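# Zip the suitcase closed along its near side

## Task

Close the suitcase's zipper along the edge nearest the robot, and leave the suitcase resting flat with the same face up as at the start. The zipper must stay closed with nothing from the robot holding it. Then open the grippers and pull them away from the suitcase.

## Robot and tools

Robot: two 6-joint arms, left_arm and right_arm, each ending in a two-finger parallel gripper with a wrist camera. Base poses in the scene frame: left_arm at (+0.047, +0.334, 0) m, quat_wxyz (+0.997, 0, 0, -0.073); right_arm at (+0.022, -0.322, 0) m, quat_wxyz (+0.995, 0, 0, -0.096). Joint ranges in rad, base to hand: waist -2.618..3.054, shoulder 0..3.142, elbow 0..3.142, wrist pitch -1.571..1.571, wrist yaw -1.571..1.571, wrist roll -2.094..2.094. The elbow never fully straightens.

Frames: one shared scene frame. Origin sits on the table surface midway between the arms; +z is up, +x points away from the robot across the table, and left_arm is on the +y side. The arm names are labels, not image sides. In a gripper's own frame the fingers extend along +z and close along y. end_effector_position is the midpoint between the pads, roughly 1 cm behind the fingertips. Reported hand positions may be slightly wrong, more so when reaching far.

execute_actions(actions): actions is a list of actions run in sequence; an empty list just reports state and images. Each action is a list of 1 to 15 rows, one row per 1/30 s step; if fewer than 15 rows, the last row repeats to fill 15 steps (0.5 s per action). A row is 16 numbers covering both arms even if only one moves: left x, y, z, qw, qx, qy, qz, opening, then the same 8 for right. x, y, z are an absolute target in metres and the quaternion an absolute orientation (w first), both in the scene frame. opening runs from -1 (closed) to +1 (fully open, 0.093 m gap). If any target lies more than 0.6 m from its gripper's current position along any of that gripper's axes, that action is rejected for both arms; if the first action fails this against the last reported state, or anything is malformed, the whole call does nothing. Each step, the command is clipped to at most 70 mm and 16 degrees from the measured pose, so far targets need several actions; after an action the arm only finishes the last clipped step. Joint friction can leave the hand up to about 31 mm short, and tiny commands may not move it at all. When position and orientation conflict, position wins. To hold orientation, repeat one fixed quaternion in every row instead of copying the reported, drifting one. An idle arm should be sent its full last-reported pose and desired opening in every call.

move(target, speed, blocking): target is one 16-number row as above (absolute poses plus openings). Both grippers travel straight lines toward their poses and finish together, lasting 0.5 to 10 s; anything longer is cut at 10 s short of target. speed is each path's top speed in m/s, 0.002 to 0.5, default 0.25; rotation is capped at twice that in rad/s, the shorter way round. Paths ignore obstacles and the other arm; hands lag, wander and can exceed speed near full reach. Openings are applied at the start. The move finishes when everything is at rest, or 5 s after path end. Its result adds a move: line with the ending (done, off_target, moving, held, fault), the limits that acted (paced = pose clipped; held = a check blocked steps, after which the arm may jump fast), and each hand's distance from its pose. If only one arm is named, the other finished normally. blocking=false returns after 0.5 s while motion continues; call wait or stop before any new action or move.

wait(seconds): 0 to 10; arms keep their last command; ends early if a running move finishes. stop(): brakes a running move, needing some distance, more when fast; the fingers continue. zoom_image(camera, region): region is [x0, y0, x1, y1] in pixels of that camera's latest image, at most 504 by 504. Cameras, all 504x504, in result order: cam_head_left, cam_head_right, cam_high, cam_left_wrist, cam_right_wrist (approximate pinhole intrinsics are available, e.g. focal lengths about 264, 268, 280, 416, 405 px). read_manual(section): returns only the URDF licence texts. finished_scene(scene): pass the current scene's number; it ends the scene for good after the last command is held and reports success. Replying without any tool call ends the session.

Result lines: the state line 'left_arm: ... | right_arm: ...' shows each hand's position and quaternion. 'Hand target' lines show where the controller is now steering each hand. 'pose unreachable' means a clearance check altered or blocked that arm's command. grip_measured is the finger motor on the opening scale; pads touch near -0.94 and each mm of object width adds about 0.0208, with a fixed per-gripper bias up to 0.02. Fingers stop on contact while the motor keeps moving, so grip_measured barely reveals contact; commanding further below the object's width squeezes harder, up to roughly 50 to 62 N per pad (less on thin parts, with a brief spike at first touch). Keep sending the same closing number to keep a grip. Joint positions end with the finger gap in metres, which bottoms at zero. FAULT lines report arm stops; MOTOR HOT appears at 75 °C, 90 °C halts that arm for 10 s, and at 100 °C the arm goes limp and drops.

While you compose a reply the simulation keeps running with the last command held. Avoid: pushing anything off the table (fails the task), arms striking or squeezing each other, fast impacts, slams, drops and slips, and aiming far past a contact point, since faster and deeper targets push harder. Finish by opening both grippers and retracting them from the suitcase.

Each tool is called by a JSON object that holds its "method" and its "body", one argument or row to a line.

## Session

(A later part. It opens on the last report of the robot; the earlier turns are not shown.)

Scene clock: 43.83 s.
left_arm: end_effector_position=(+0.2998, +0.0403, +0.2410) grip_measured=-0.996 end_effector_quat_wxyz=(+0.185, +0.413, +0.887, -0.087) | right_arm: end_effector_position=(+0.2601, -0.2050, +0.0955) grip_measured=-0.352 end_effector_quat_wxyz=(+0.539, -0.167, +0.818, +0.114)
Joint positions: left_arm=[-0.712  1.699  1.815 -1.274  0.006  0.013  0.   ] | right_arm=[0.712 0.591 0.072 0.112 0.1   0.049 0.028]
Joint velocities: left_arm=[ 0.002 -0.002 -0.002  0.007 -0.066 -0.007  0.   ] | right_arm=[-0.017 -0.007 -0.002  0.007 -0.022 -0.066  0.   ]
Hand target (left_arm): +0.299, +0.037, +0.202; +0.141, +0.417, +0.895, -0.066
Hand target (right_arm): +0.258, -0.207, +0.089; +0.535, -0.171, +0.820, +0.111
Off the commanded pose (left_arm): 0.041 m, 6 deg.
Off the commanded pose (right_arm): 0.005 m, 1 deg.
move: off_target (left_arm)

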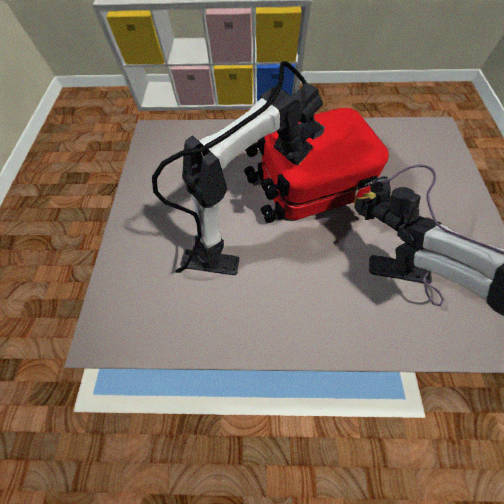

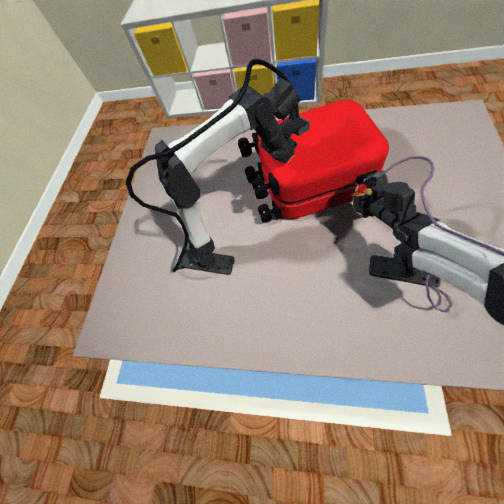

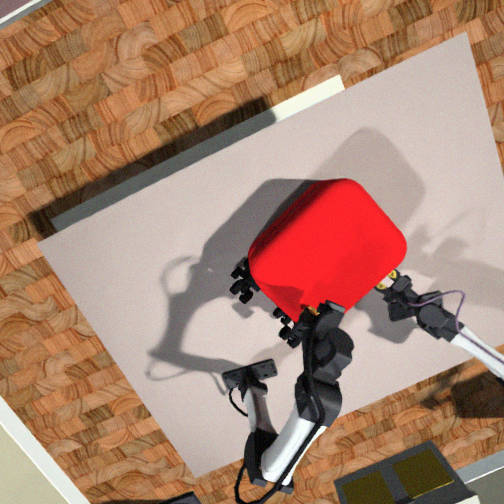

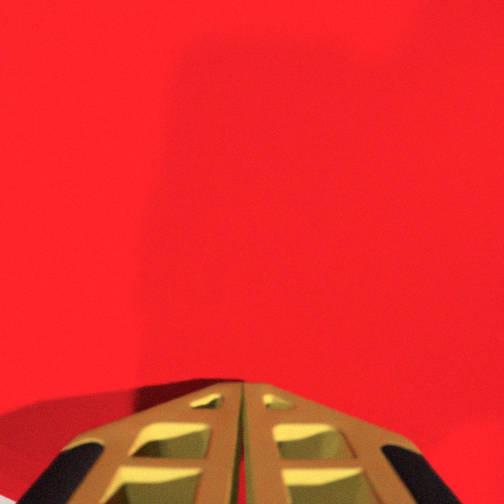

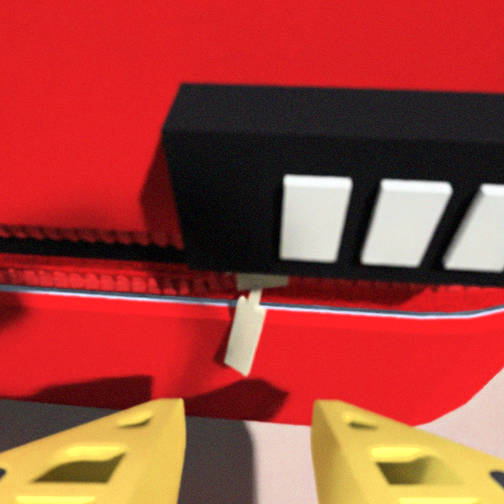

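{"method": "move", "body": {
  "target": [0.30,0.035,0.20,0.1417,0.4174,0.895,-0.0661,-1, 0.288,-0.193,0.106,0.5434,-0.173,0.8133,0.1155,-0.35],
  "speed": 0.05
}}

Scene clock: 46.47 s.
left_arm: end_effector_position=(+0.3000, +0.0401, +0.2413) grip_measured=-0.996 end_effector_quat_wxyz=(+0.188, +0.413, +0.887, -0.087) | right_arm: end_effector_position=(+0.2771, -0.1987, +0.0914) grip_measured=-0.352 end_effector_quat_wxyz=(+0.525, -0.172, +0.826, +0.110)
Joint positions: left_arm=[-0.712  1.695  1.81  -1.268  0.006  0.013  0.   ] | right_arm=[0.684 0.806 0.116 0.252 0.071 0.035 0.028]
Joint velocities: left_arm=[-0.017 -0.007 -0.012  0.022  0.022  0.022  0.   ] | right_arm=[ 0.012  0.027  0.017  0.022 -0.007 -0.007  0.001]
Hand target (left_arm): +0.299, +0.037, +0.202; +0.141, +0.417, +0.895, -0.066
Hand target (right_arm): +0.286, -0.194, +0.107; +0.543, -0.173, +0.813, +0.115
Off the commanded pose (left_arm): 0.042 m, 6 deg.
Off the commanded pose (right_arm): 0.019 m, 3 deg.
move: off_target (left_arm, right_arm)

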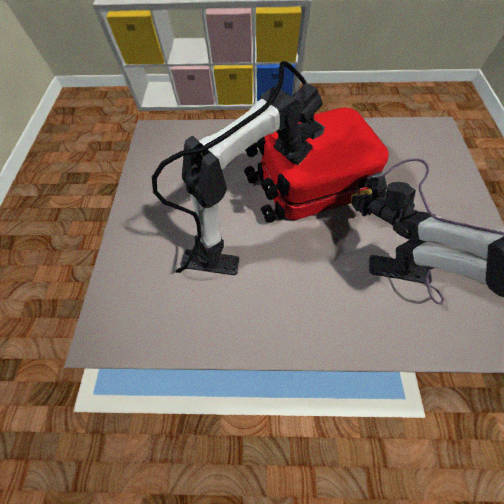

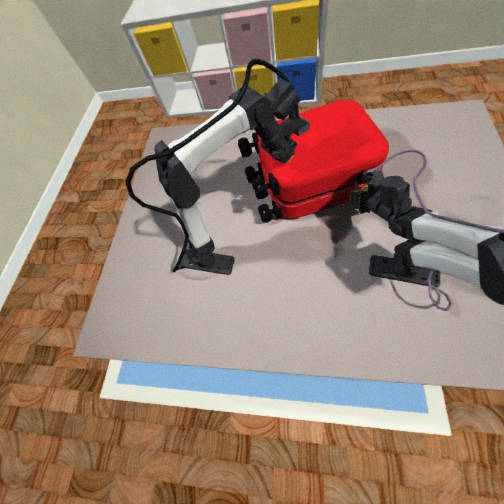

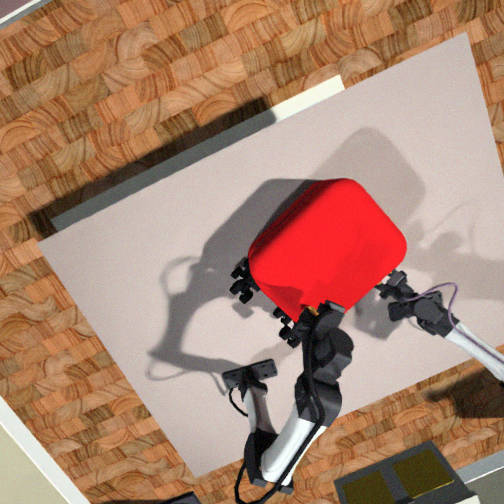

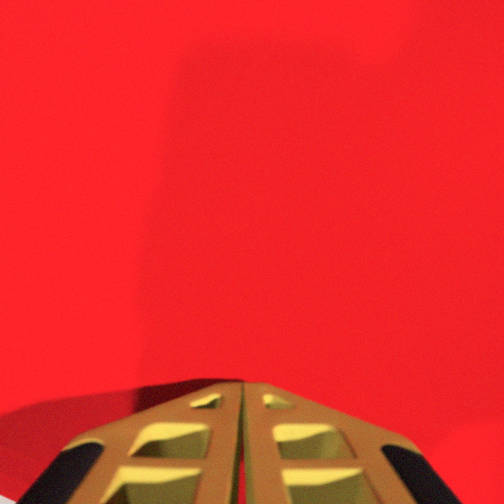

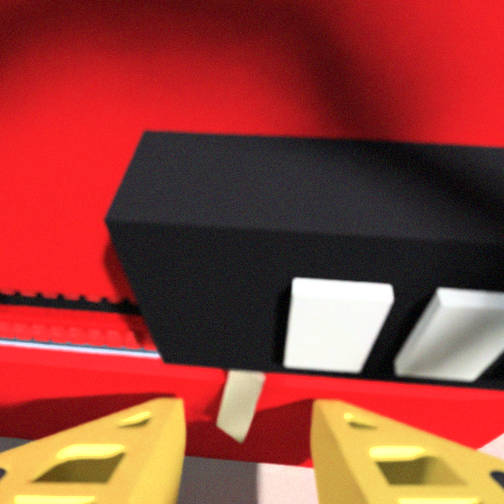

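{"method": "execute_actions", "body": {
  "actions": [
    [[0.30,0.035,0.19,0.1417,0.4174,0.895,-0.0661,-1, 0.289,-0.1925,0.108,0.5434,-0.173,0.8133,0.1155,-0.7]],
    [[0.30,0.035,0.18,0.1417,0.4174,0.895,-0.0661,-1, 0.289,-0.1925,0.108,0.5434,-0.173,0.8133,0.1155,-1]]
  ]
}}

{"method": "zoom_image", "body": {
  "camera": "cam_right_wrist",
  "region": [170, 340, 334, 504]
}}

Scene clock: 48.27 s.
left_arm: end_effector_position=(+0.3000, +0.0402, +0.2397) grip_measured=-0.996 end_effector_quat_wxyz=(+0.206, +0.411, +0.883, -0.095) | right_arm: end_effector_position=(+0.2786, -0.1995, +0.0918) grip_measured=-0.986 end_effector_quat_wxyz=(+0.527, -0.170, +0.825, +0.109)
Joint positions: left_arm=[-0.712  1.653  1.738 -1.199  0.005  0.013  0.   ] | right_arm=[0.681 0.814 0.116 0.263 0.074 0.034 0.   ]
Joint velocities: left_arm=[ 0.002 -0.007  0.007 -0.007  0.007  0.037  0.   ] | right_arm=[-0.002 -0.012  0.012 -0.007 -0.037 -0.081  0.   ]
Hand target (left_arm): +0.297, +0.038, +0.183; +0.141, +0.417, +0.895, -0.066
Hand target (right_arm): +0.287, -0.194, +0.109; +0.544, -0.173, +0.813, +0.115
Off the commanded pose (left_arm): 0.060 m, 8 deg.
Off the commanded pose (right_arm): 0.020 m, 2 deg.

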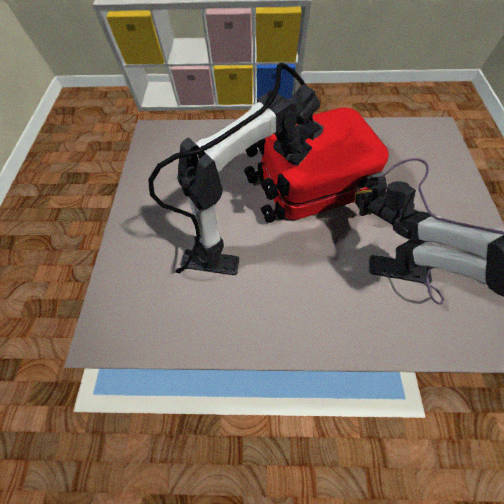

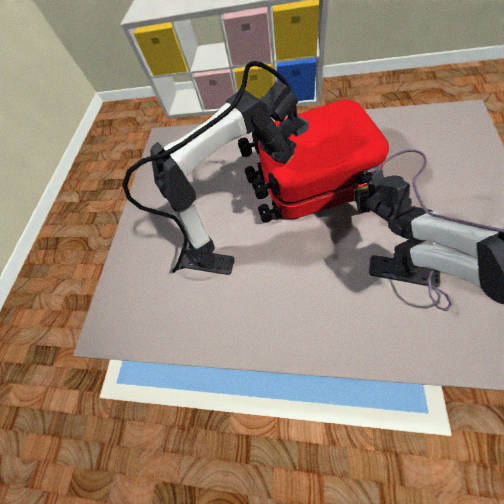

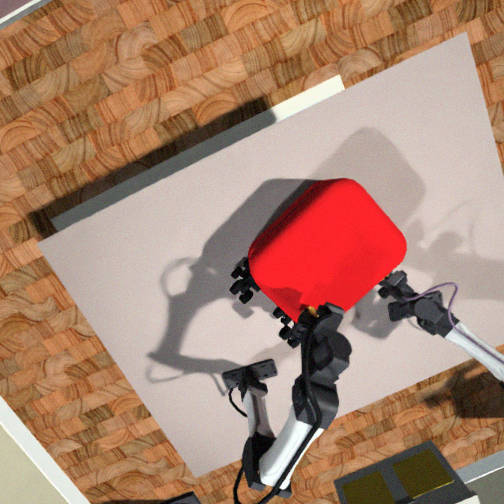

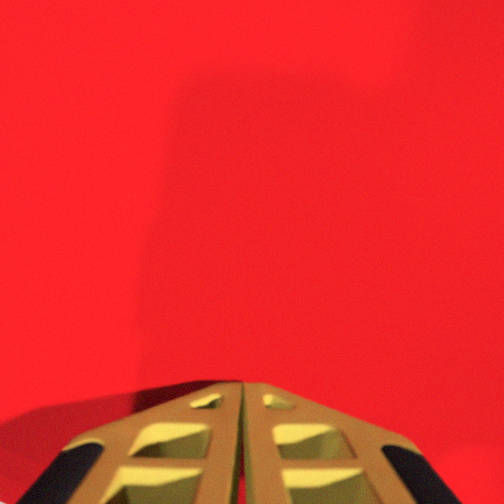

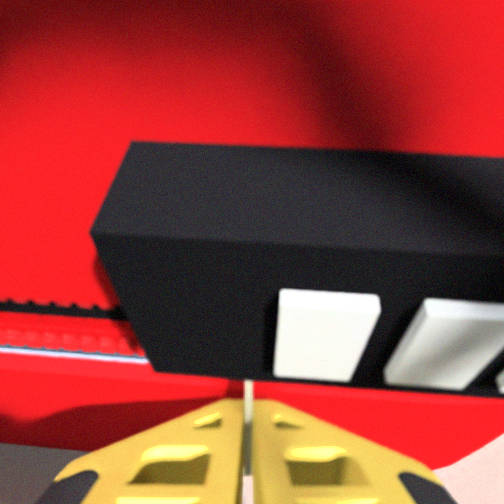

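Region (170, 340, 334, 504) of cam_right_wrist's 504x504 image, scaled by 3.073, with more detail than that image has.

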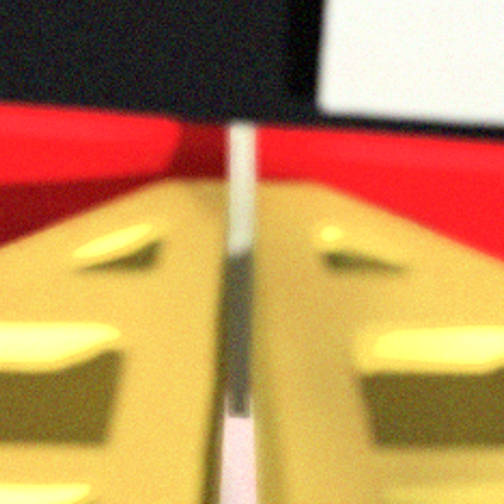

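{"method": "execute_actions", "body": {
  "actions": [
    [[0.30,0.035,0.18,0.1417,0.4174,0.895,-0.0661,-1, 0.2838,-0.1812,0.108,0.5434,-0.173,0.8133,0.1155,-1]],
    [[0.30,0.035,0.18,0.1417,0.4174,0.895,-0.0661,-1, 0.2787,-0.167,0.108,0.5434,-0.173,0.8133,0.1155,-1]],
    [[0.30,0.035,0.18,0.1417,0.4174,0.895,-0.0661,-1, 0.2737,-0.1529,0.108,0.5434,-0.173,0.8133,0.1155,-1]],
    [[0.30,0.035,0.18,0.1417,0.4174,0.895,-0.0661,-1, 0.268,-0.139,0.108,0.5434,-0.173,0.8133,0.1155,-1]]
  ]
}}

Scene clock: 53.23 s.
left_arm: end_effector_position=(+0.3079, +0.0469, +0.2400) grip_measured=-0.996 end_effector_quat_wxyz=(+0.218, +0.405, +0.886, -0.069) | right_arm: end_effector_position=(+0.2672, -0.1797, +0.0925) grip_measured=-0.986 end_effector_quat_wxyz=(+0.540, -0.136, +0.830, +0.045)
Joint positions: left_arm=[-0.711  1.653  1.738 -1.198 -0.054  0.013  0.   ] | right_arm=[1.017 0.913 0.155 0.261 0.522 0.184 0.   ]
Joint velocities: left_arm=[-0.007 -0.012  0.007 -0.007 -0.037  0.022  0.   ] | right_arm=[-0.007  0.012 -0.002  0.081  0.007  0.022  0.   ]
Hand target (left_arm): +0.298, +0.039, +0.184; +0.141, +0.415, +0.896, -0.066
Hand target (right_arm): +0.263, -0.144, +0.111; +0.545, -0.173, +0.813, +0.114
Off the commanded pose (left_arm): 0.062 m, 9 deg.
Off the commanded pose (right_arm): 0.044 m, 9 deg.

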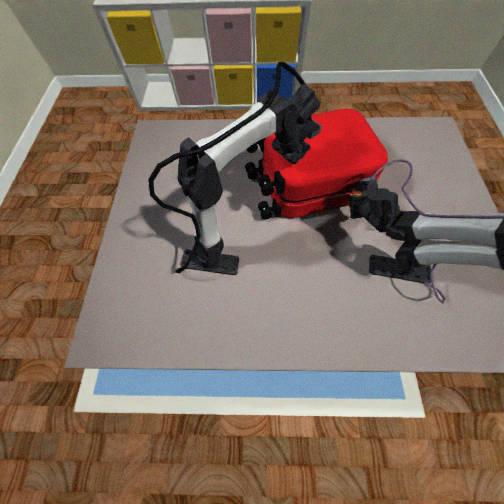

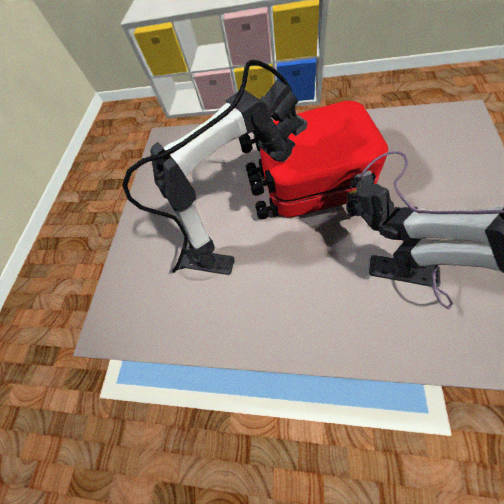

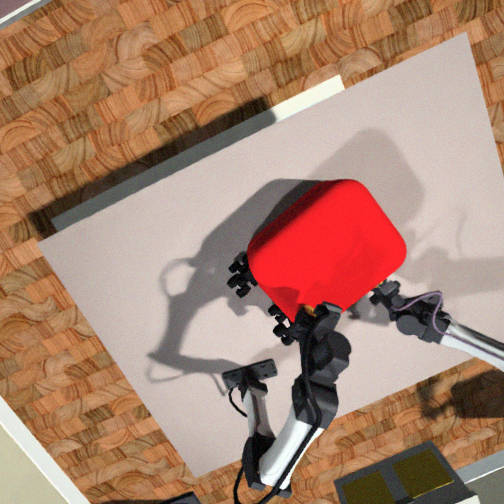

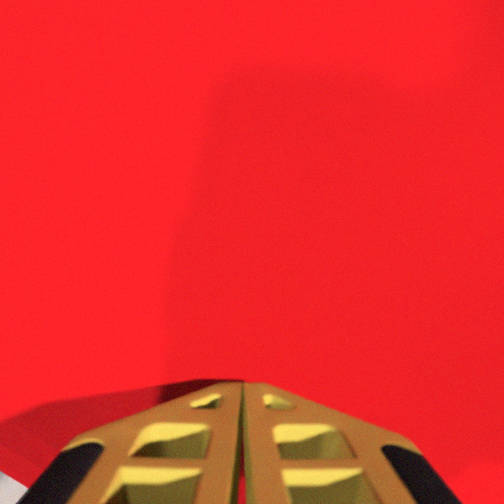

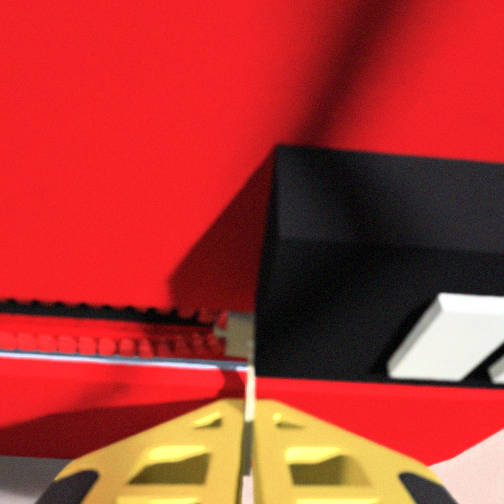

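{"method": "execute_actions", "body": {
  "actions": []
}}

Scene clock: 56.50 s.
left_arm: end_effector_position=(+0.3079, +0.0469, +0.2400) grip_measured=-0.996 end_effector_quat_wxyz=(+0.218, +0.405, +0.886, -0.069) | right_arm: end_effector_position=(+0.2672, -0.1798, +0.0926) grip_measured=-0.986 end_effector_quat_wxyz=(+0.540, -0.136, +0.830, +0.045)
Joint positions: left_arm=[-0.711  1.653  1.738 -1.198 -0.054  0.013  0.   ] | right_arm=[1.017 0.913 0.155 0.261 0.522 0.185 0.   ]
Joint velocities: left_arm=[ 0.012 -0.002 -0.007  0.051 -0.022 -0.081  0.   ] | right_arm=[-0.012  0.002  0.002 -0.037  0.007  0.066  0.   ]
Hand target (left_arm): +0.298, +0.039, +0.184; +0.141, +0.415, +0.896, -0.066
Hand target (right_arm): +0.263, -0.144, +0.111; +0.545, -0.173, +0.813, +0.114
Off the commanded pose (left_arm): 0.062 m, 9 deg.
Off the commanded pose (right_arm): 0.044 m, 9 deg.

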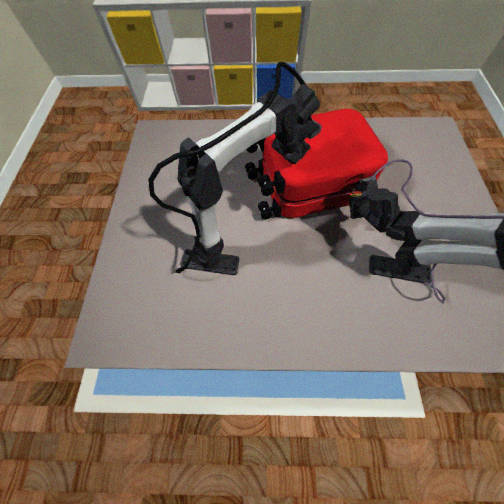

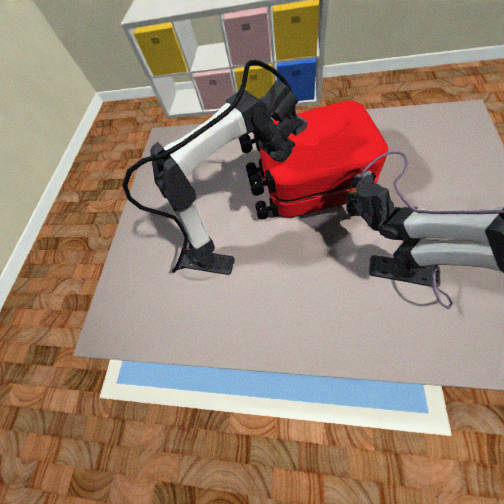

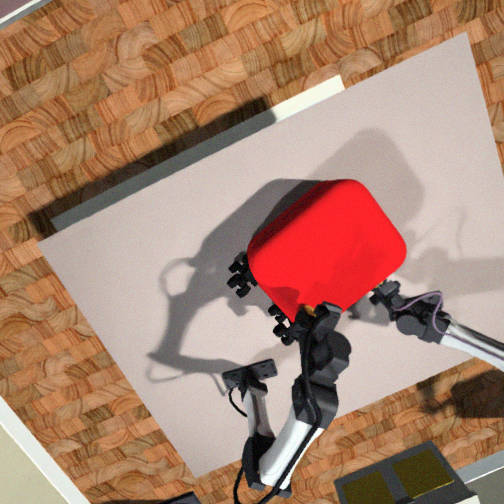

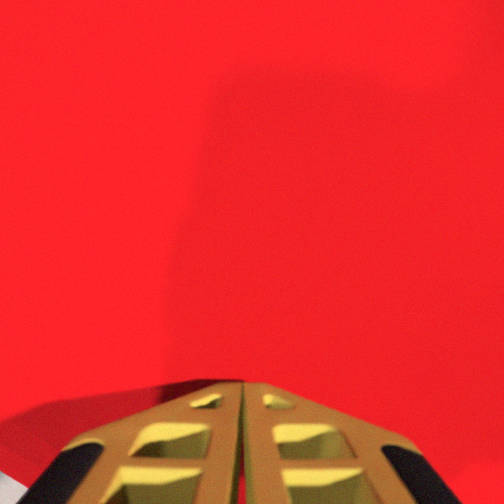

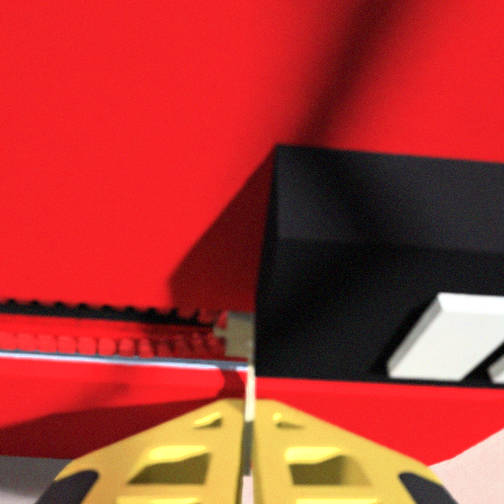

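{"method": "execute_actions", "body": {
  "actions": [
    [[0.30,0.035,0.18,0.1417,0.4174,0.895,-0.0661,-1,0.265,-0.125,0.108,0.5434,-0.173,0.8133,0.1155,-1]],
    [[0.30,0.035,0.18,0.1417,0.4174,0.895,-0.0661,-1,0.262,-0.11,0.108,0.5434,-0.173,0.8133,0.1155,-1]],
    [[0.30,0.035,0.18,0.1417,0.4174,0.895,-0.0661,-1,0.258,-0.095,0.108,0.5434,-0.173,0.8133,0.1155,-1]],
    [[0.30,0.035,0.18,0.1417,0.4174,0.895,-0.0661,-1,0.254,-0.08,0.108,0.5434,-0.173,0.8133,0.1155,-1]]
  ]
}}

Scene clock: 59.40 s.
left_arm: end_effector_position=(+0.3192, +0.0588, +0.2401) grip_measured=-0.996 end_effector_quat_wxyz=(+0.229, +0.391, +0.890, -0.036) | right_arm: end_effector_position=(+0.2533, -0.1387, +0.0933) grip_measured=-0.986 end_effector_quat_wxyz=(+0.544, -0.143, +0.827, +0.011)
Joint positions: left_arm=[-0.699  1.653  1.736 -1.201 -0.123  0.012  0.   ] | right_arm=[1.281 1.14  0.271 0.247 0.795 0.321 0.   ]
Joint velocities: left_arm=[-0.022 -0.002  0.007  0.095 -0.051  0.007  0.   ] | right_arm=[-0.007  0.007  0.002  0.022 -0.007  0.022  0.   ]
Hand target (left_arm): +0.298, +0.040, +0.185; +0.141, +0.413, +0.897, -0.064
Hand target (right_arm): +0.246, -0.089, +0.115; +0.545, -0.173, +0.813, +0.112
Off the commanded pose (left_arm): 0.067 m, 11 deg.
Off the commanded pose (right_arm): 0.061 m, 13 deg.

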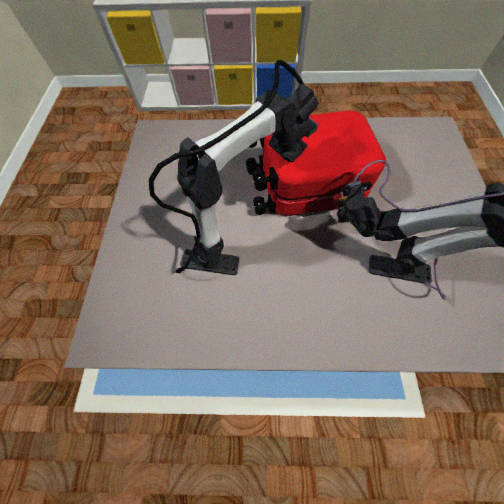

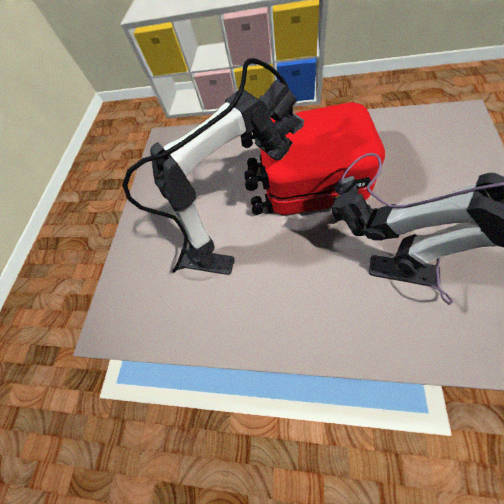

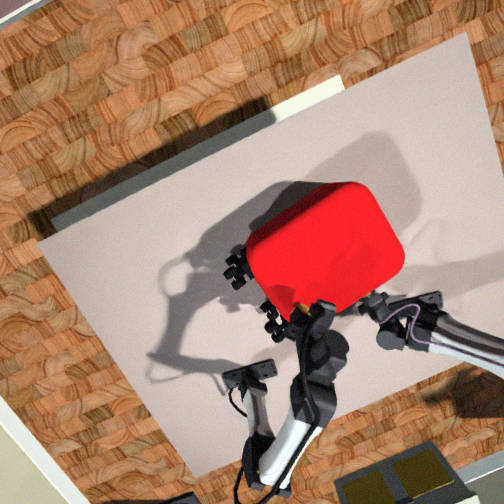

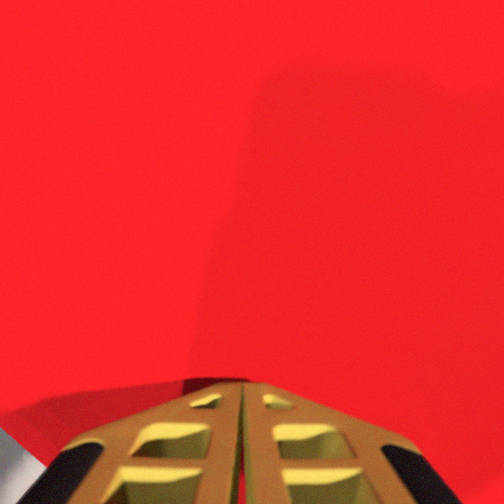

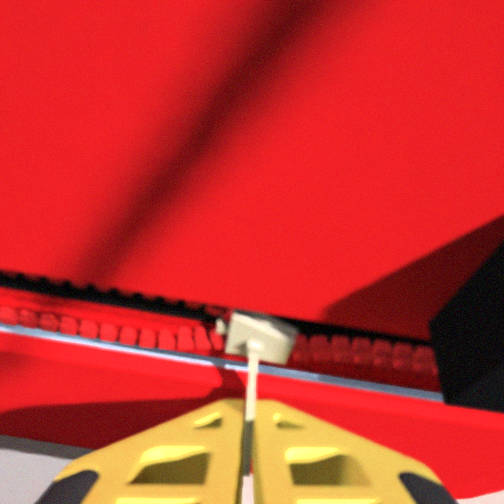

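{"method": "zoom_image", "body": {
  "camera": "cam_head_left",
  "region": [240, 100, 400, 240]
}}

{"method": "zoom_image", "body": {
  "camera": "cam_high",
  "region": [220, 170, 460, 390]
}}

Region (240, 100, 400, 240) of cam_head_left's 504x504 image, scaled by 3.150, with more detail than that image has; it fills the top 441 rows of this view, and the rest is white.

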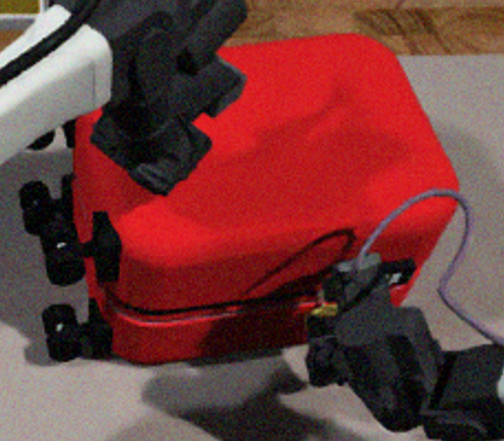

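Region (220, 170, 460, 390) of cam_high's 504x504 image, scaled by 2.100, with more detail than that image has; it fills the top 462 rows of this view, and the rest is white.

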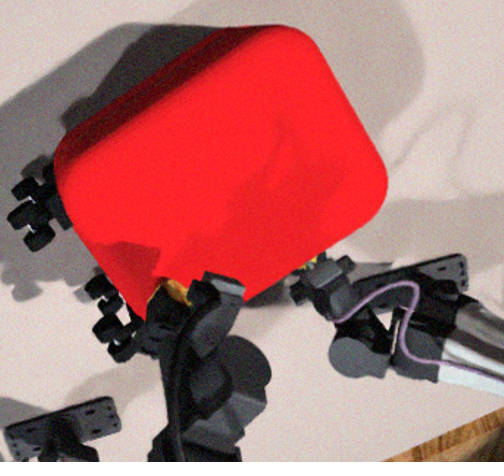

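{"method": "execute_actions", "body": {
  "actions": [
    [[0.297,0.03,0.18,0.1417,0.4174,0.895,-0.0661,-1,0.257,-0.07,0.108,0.5434,-0.173,0.8133,0.1155,-1]],
    [[0.297,0.03,0.18,0.1417,0.4174,0.895,-0.0661,-1,0.256,-0.058,0.108,0.5434,-0.173,0.8133,0.1155,-1]],
    [[0.297,0.03,0.18,0.1417,0.4174,0.895,-0.0661,-1,0.254,-0.046,0.108,0.5434,-0.173,0.8133,0.1155,-1]]
  ]
}}

Scene clock: 65.90 s.
left_arm: end_effector_position=(+0.3244, +0.0648, +0.2404) grip_measured=-0.996 end_effector_quat_wxyz=(+0.237, +0.379, +0.895, -0.016) | right_arm: end_effector_position=(+0.2517, -0.1195, +0.0939) grip_measured=-0.986 end_effector_quat_wxyz=(+0.545, -0.149, +0.825, -0.019)
Joint positions: left_arm=[-0.699  1.653  1.735 -1.203 -0.17  -0.004  0.   ] | right_arm=[1.356 1.268 0.363 0.202 0.893 0.37  0.   ]
Joint velocities: left_arm=[ 0.012  0.007  0.002  0.051 -0.037  0.022  0.   ] | right_arm=[ 0.002 -0.002  0.002 -0.007  0.037 -0.022  0.   ]
Hand target (left_arm): +0.295, +0.037, +0.186; +0.141, +0.412, +0.898, -0.062
Hand target (right_arm): +0.243, -0.058, +0.119; +0.545, -0.173, +0.813, +0.109
Off the commanded pose (left_arm): 0.075 m, 13 deg.
Off the commanded pose (right_arm): 0.075 m, 16 deg.

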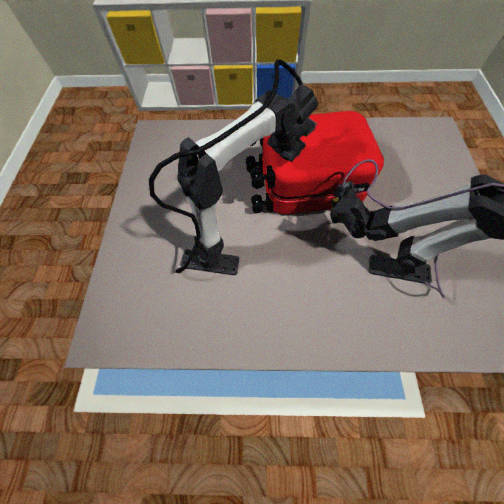

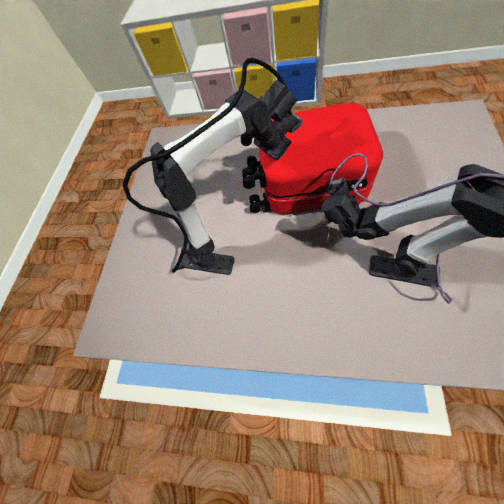

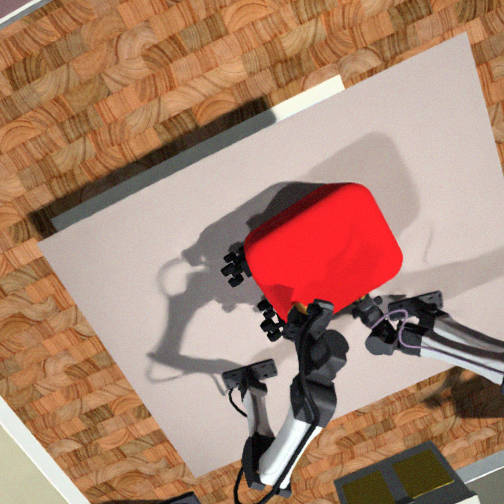

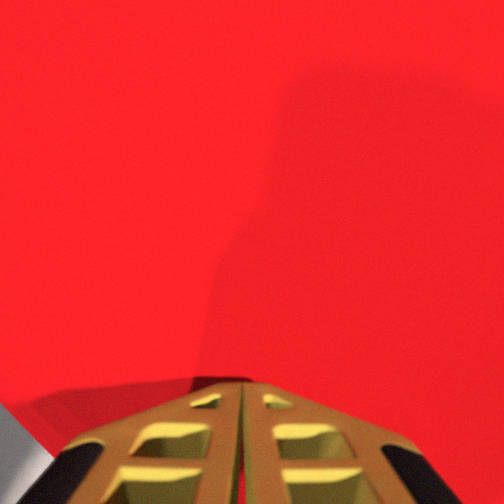

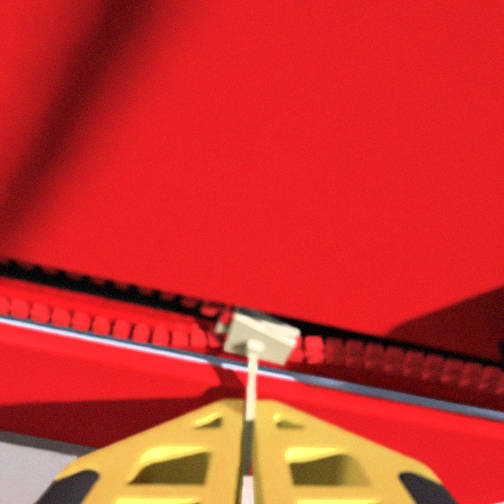

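{"method": "execute_actions", "body": {
  "actions": [
    [[0.31,0.05,0.21,0.17,0.41,0.895,-0.06,-1,0.254,-0.095,0.105,0.5434,-0.173,0.8133,0.1155,-1]],
    [[0.32,0.06,0.275,0.17,0.41,0.895,-0.06,-1,0.254,-0.10,0.105,0.5434,-0.173,0.8133,0.1155,-1]],
    [[0.28,0.06,0.28,0.13,0.42,0.897,-0.06,-1,0.254,-0.10,0.105,0.5434,-0.173,0.8133,0.1155,-1]],
    [[0.275,0.06,0.27,0.12,0.42,0.898,-0.056,-1,0.254,-0.10,0.105,0.5434,-0.173,0.8133,0.1155,-1]]
  ]
}}

Scene clock: 73.47 s.
left_arm: end_effector_position=(+0.2816, +0.0578, +0.2727) grip_measured=-0.996 end_effector_quat_wxyz=(+0.141, +0.419, +0.895, -0.062) | right_arm: end_effector_position=(+0.2546, -0.1113, +0.0939) grip_measured=-0.986 end_effector_quat_wxyz=(+0.530, -0.171, +0.827, +0.079)
Joint positions: left_arm=[-0.723  1.774  2.082 -1.57  -0.004  0.007  0.   ] | right_arm=[1.246 1.174 0.284 0.339 0.624 0.29  0.   ]
Joint velocities: left_arm=[-0.012 -0.002 -0.012  0.007  0.007  0.007  0.   ] | right_arm=[-0.002  0.017 -0.002 -0.066  0.037  0.022  0.   ]
Hand target (left_arm): +0.275, +0.060, +0.270; +0.130, +0.419, +0.896, -0.061
Hand target (right_arm): +0.254, -0.101, +0.105; +0.543, -0.172, +0.814, +0.114
Off the commanded pose (left_arm): 0.007 m, 3 deg.
Off the commanded pose (right_arm): 0.016 m, 5 deg.
joint sent to its limit (left arm) — the command would take joint 4 (wrist pitch) past its lower limit, so that joint was sent only as far as its limit.

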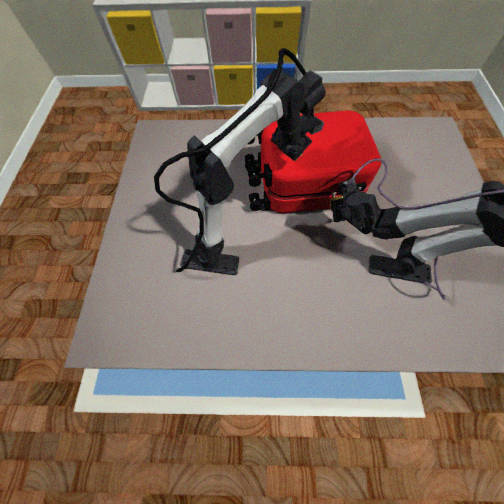

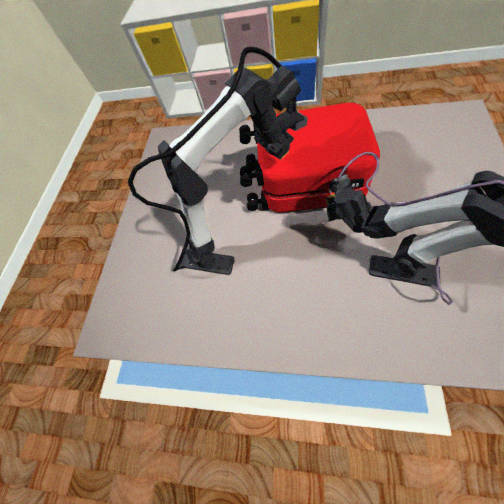

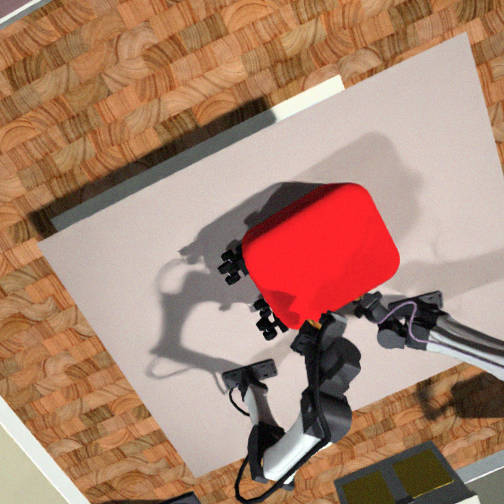

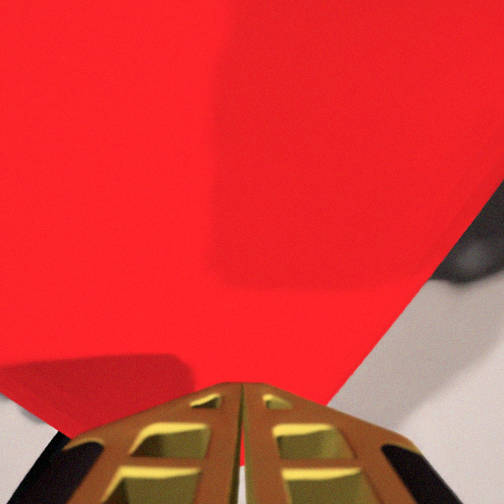

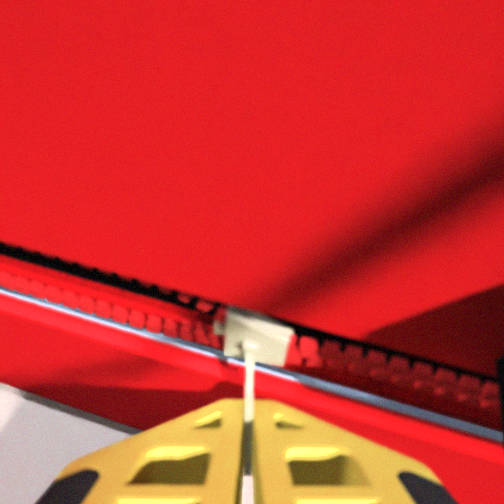

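{"method": "zoom_image", "body": {
  "camera": "cam_head_left",
  "region": [240, 130, 400, 240]
}}

{"method": "zoom_image", "body": {
  "camera": "cam_right_wrist",
  "region": [100, 240, 400, 440]
}}

Region (240, 130, 400, 240) of cam_head_left's 504x504 image, scaled by 3.150, with more detail than that image has; it fills the top 346 rows of this view, and the rest is white.

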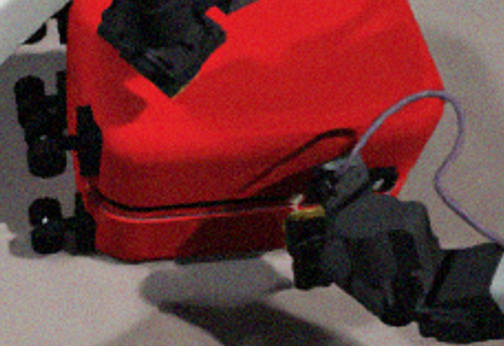

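Region (100, 240, 400, 440) of cam_right_wrist's 504x504 image, scaled by 1.680, with more detail than that image has.

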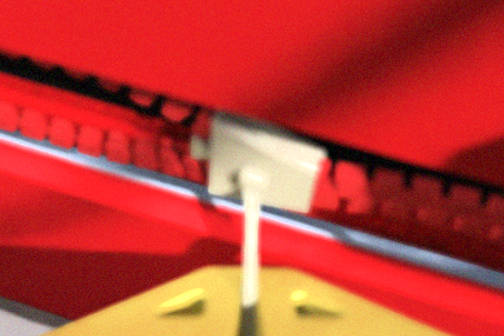

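{"method": "execute_actions", "body": {
  "actions": [
    [[0.305,0.045,0.27,0.13,0.405,0.903,-0.058,-1,0.254,-0.105,0.104,0.5487,-0.1301,0.8213,0.0869,-1]],
    [[0.305,0.045,0.245,0.12,0.405,0.905,-0.054,-1,0.254,-0.105,0.104,0.5487,-0.1301,0.8213,0.0869,-1]],
    [[0.305,0.045,0.21,0.10,0.405,0.908,-0.045,-1,0.254,-0.105,0.104,0.5487,-0.1301,0.8213,0.0869,-1]],
    [[0.305,0.045,0.18,0.08,0.405,0.91,-0.036,-1,0.254,-0.10,0.104,0.5487,-0.1301,0.8213,0.0869,-1]]
  ]
}}

Scene clock: 80.80 s.
left_arm: end_effector_position=(+0.3015, +0.0462, +0.2388) grip_measured=-0.996 end_effector_quat_wxyz=(+0.148, +0.407, +0.899, -0.065) | right_arm: end_effector_position=(+0.2510, -0.1112, +0.0932) grip_measured=-0.986 end_effector_quat_wxyz=(+0.538, -0.139, +0.828, +0.072)
Joint positions: left_arm=[-0.703  1.775  1.927 -1.398 -0.004  0.003  0.   ] | right_arm=[1.3   1.206 0.291 0.337 0.72  0.371 0.   ]
Joint velocities: left_arm=[ 0.012 -0.012  0.007 -0.022  0.037 -0.051  0.   ] | right_arm=[ 0.012  0.002 -0.007  0.139 -0.051  0.022  0.   ]
Hand target (left_arm): +0.302, +0.048, +0.184; +0.079, +0.404, +0.910, -0.036
Hand target (right_arm): +0.254, -0.101, +0.104; +0.548, -0.130, +0.821, +0.087
Off the commanded pose (left_arm): 0.059 m, 9 deg.
Off the commanded pose (right_arm): 0.016 m, 2 deg.

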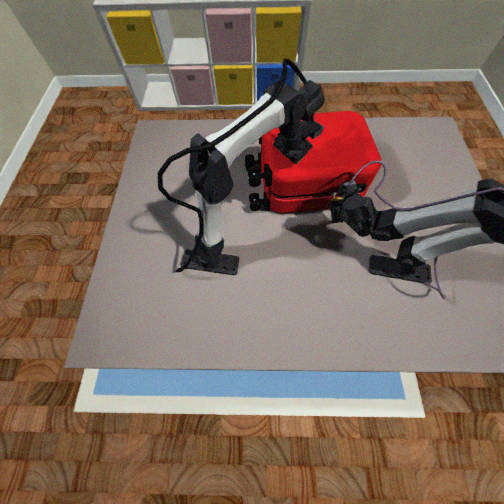

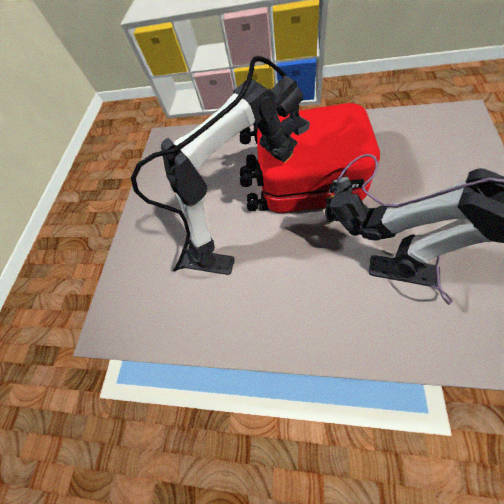

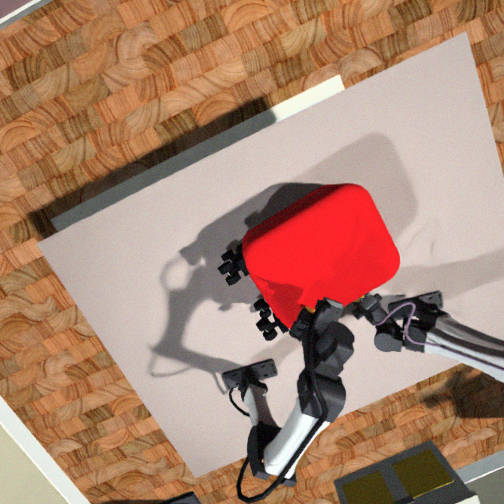

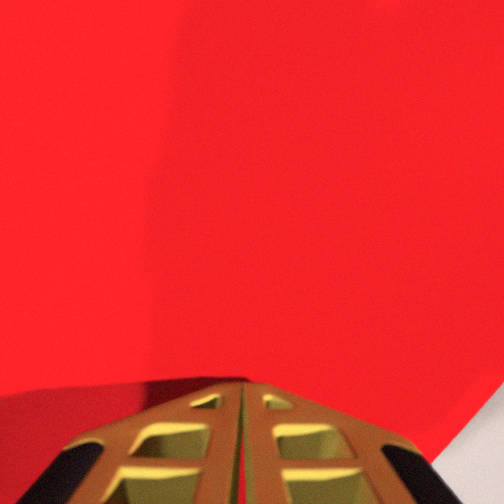

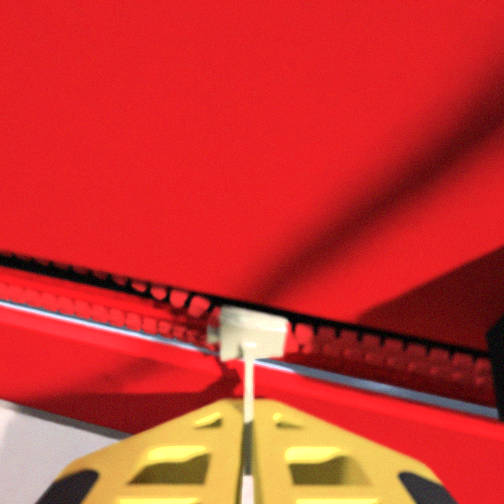

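{"method": "execute_actions", "body": {
  "actions": [
    [[0.303,0.04,0.175,0.08,0.405,0.91,-0.036,-1,0.262,-0.09,0.106,0.5471,-0.058,0.8294,0.0964,-1]],
    [[0.303,0.04,0.175,0.08,0.405,0.91,-0.036,-1,0.264,-0.075,0.106,0.5471,-0.058,0.8294,0.0964,-1]],
    [[0.303,0.04,0.175,0.08,0.405,0.91,-0.036,-1,0.263,-0.06,0.106,0.5471,-0.058,0.8294,0.0964,-1]]
  ]
}}

Scene clock: 84.00 s.
left_arm: end_effector_position=(+0.3087, +0.0477, +0.2389) grip_measured=-0.996 end_effector_quat_wxyz=(+0.164, +0.398, +0.901, -0.052) | right_arm: end_effector_position=(+0.2597, -0.1041, +0.0938) grip_measured=-0.986 end_effector_quat_wxyz=(+0.551, -0.054, +0.833, +0.018)
Joint positions: left_arm=[-0.703  1.77   1.915 -1.373 -0.042 -0.011  0.   ] | right_arm=[1.37  1.389 0.444 0.209 0.945 0.602 0.   ]
Joint velocities: left_arm=[-0.002 -0.017 -0.012 -0.037 -0.037 -0.022  0.   ] | right_arm=[ 0.012 -0.002 -0.007  0.037 -0.022  0.037  0.   ]
Hand target (left_arm): +0.300, +0.044, +0.180; +0.079, +0.403, +0.911, -0.036
Hand target (right_arm): +0.259, -0.064, +0.110; +0.548, -0.059, +0.829, +0.095
Off the commanded pose (left_arm): 0.065 m, 10 deg.
Off the commanded pose (right_arm): 0.046 m, 9 deg.

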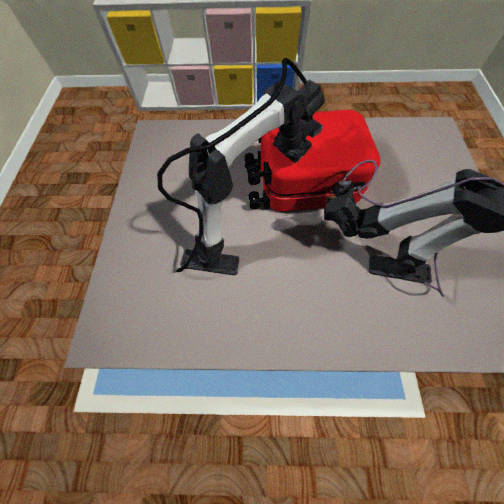

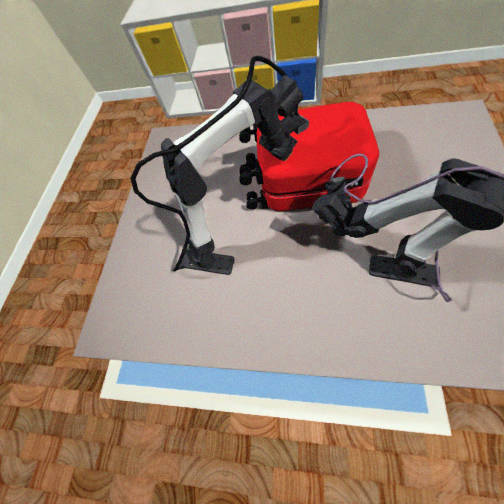

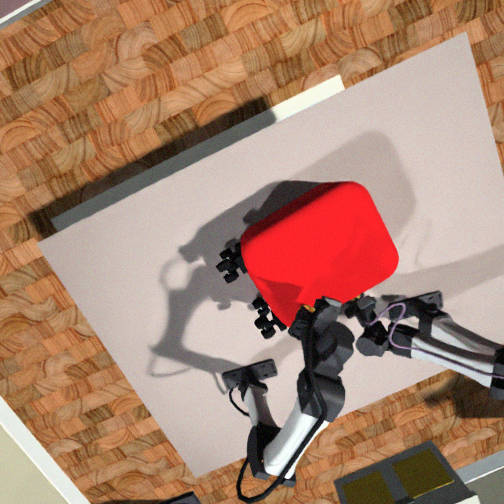

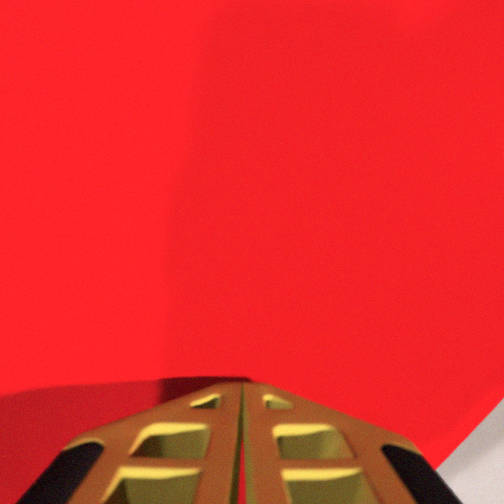

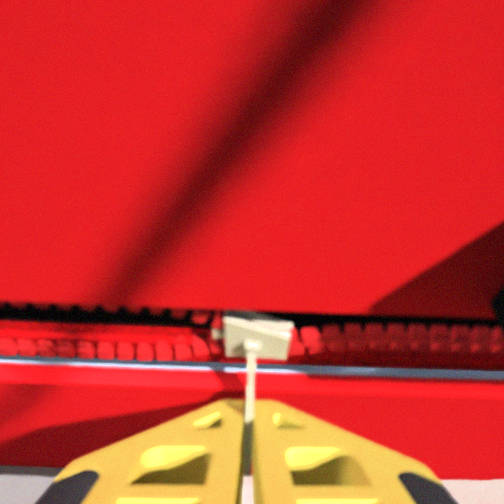

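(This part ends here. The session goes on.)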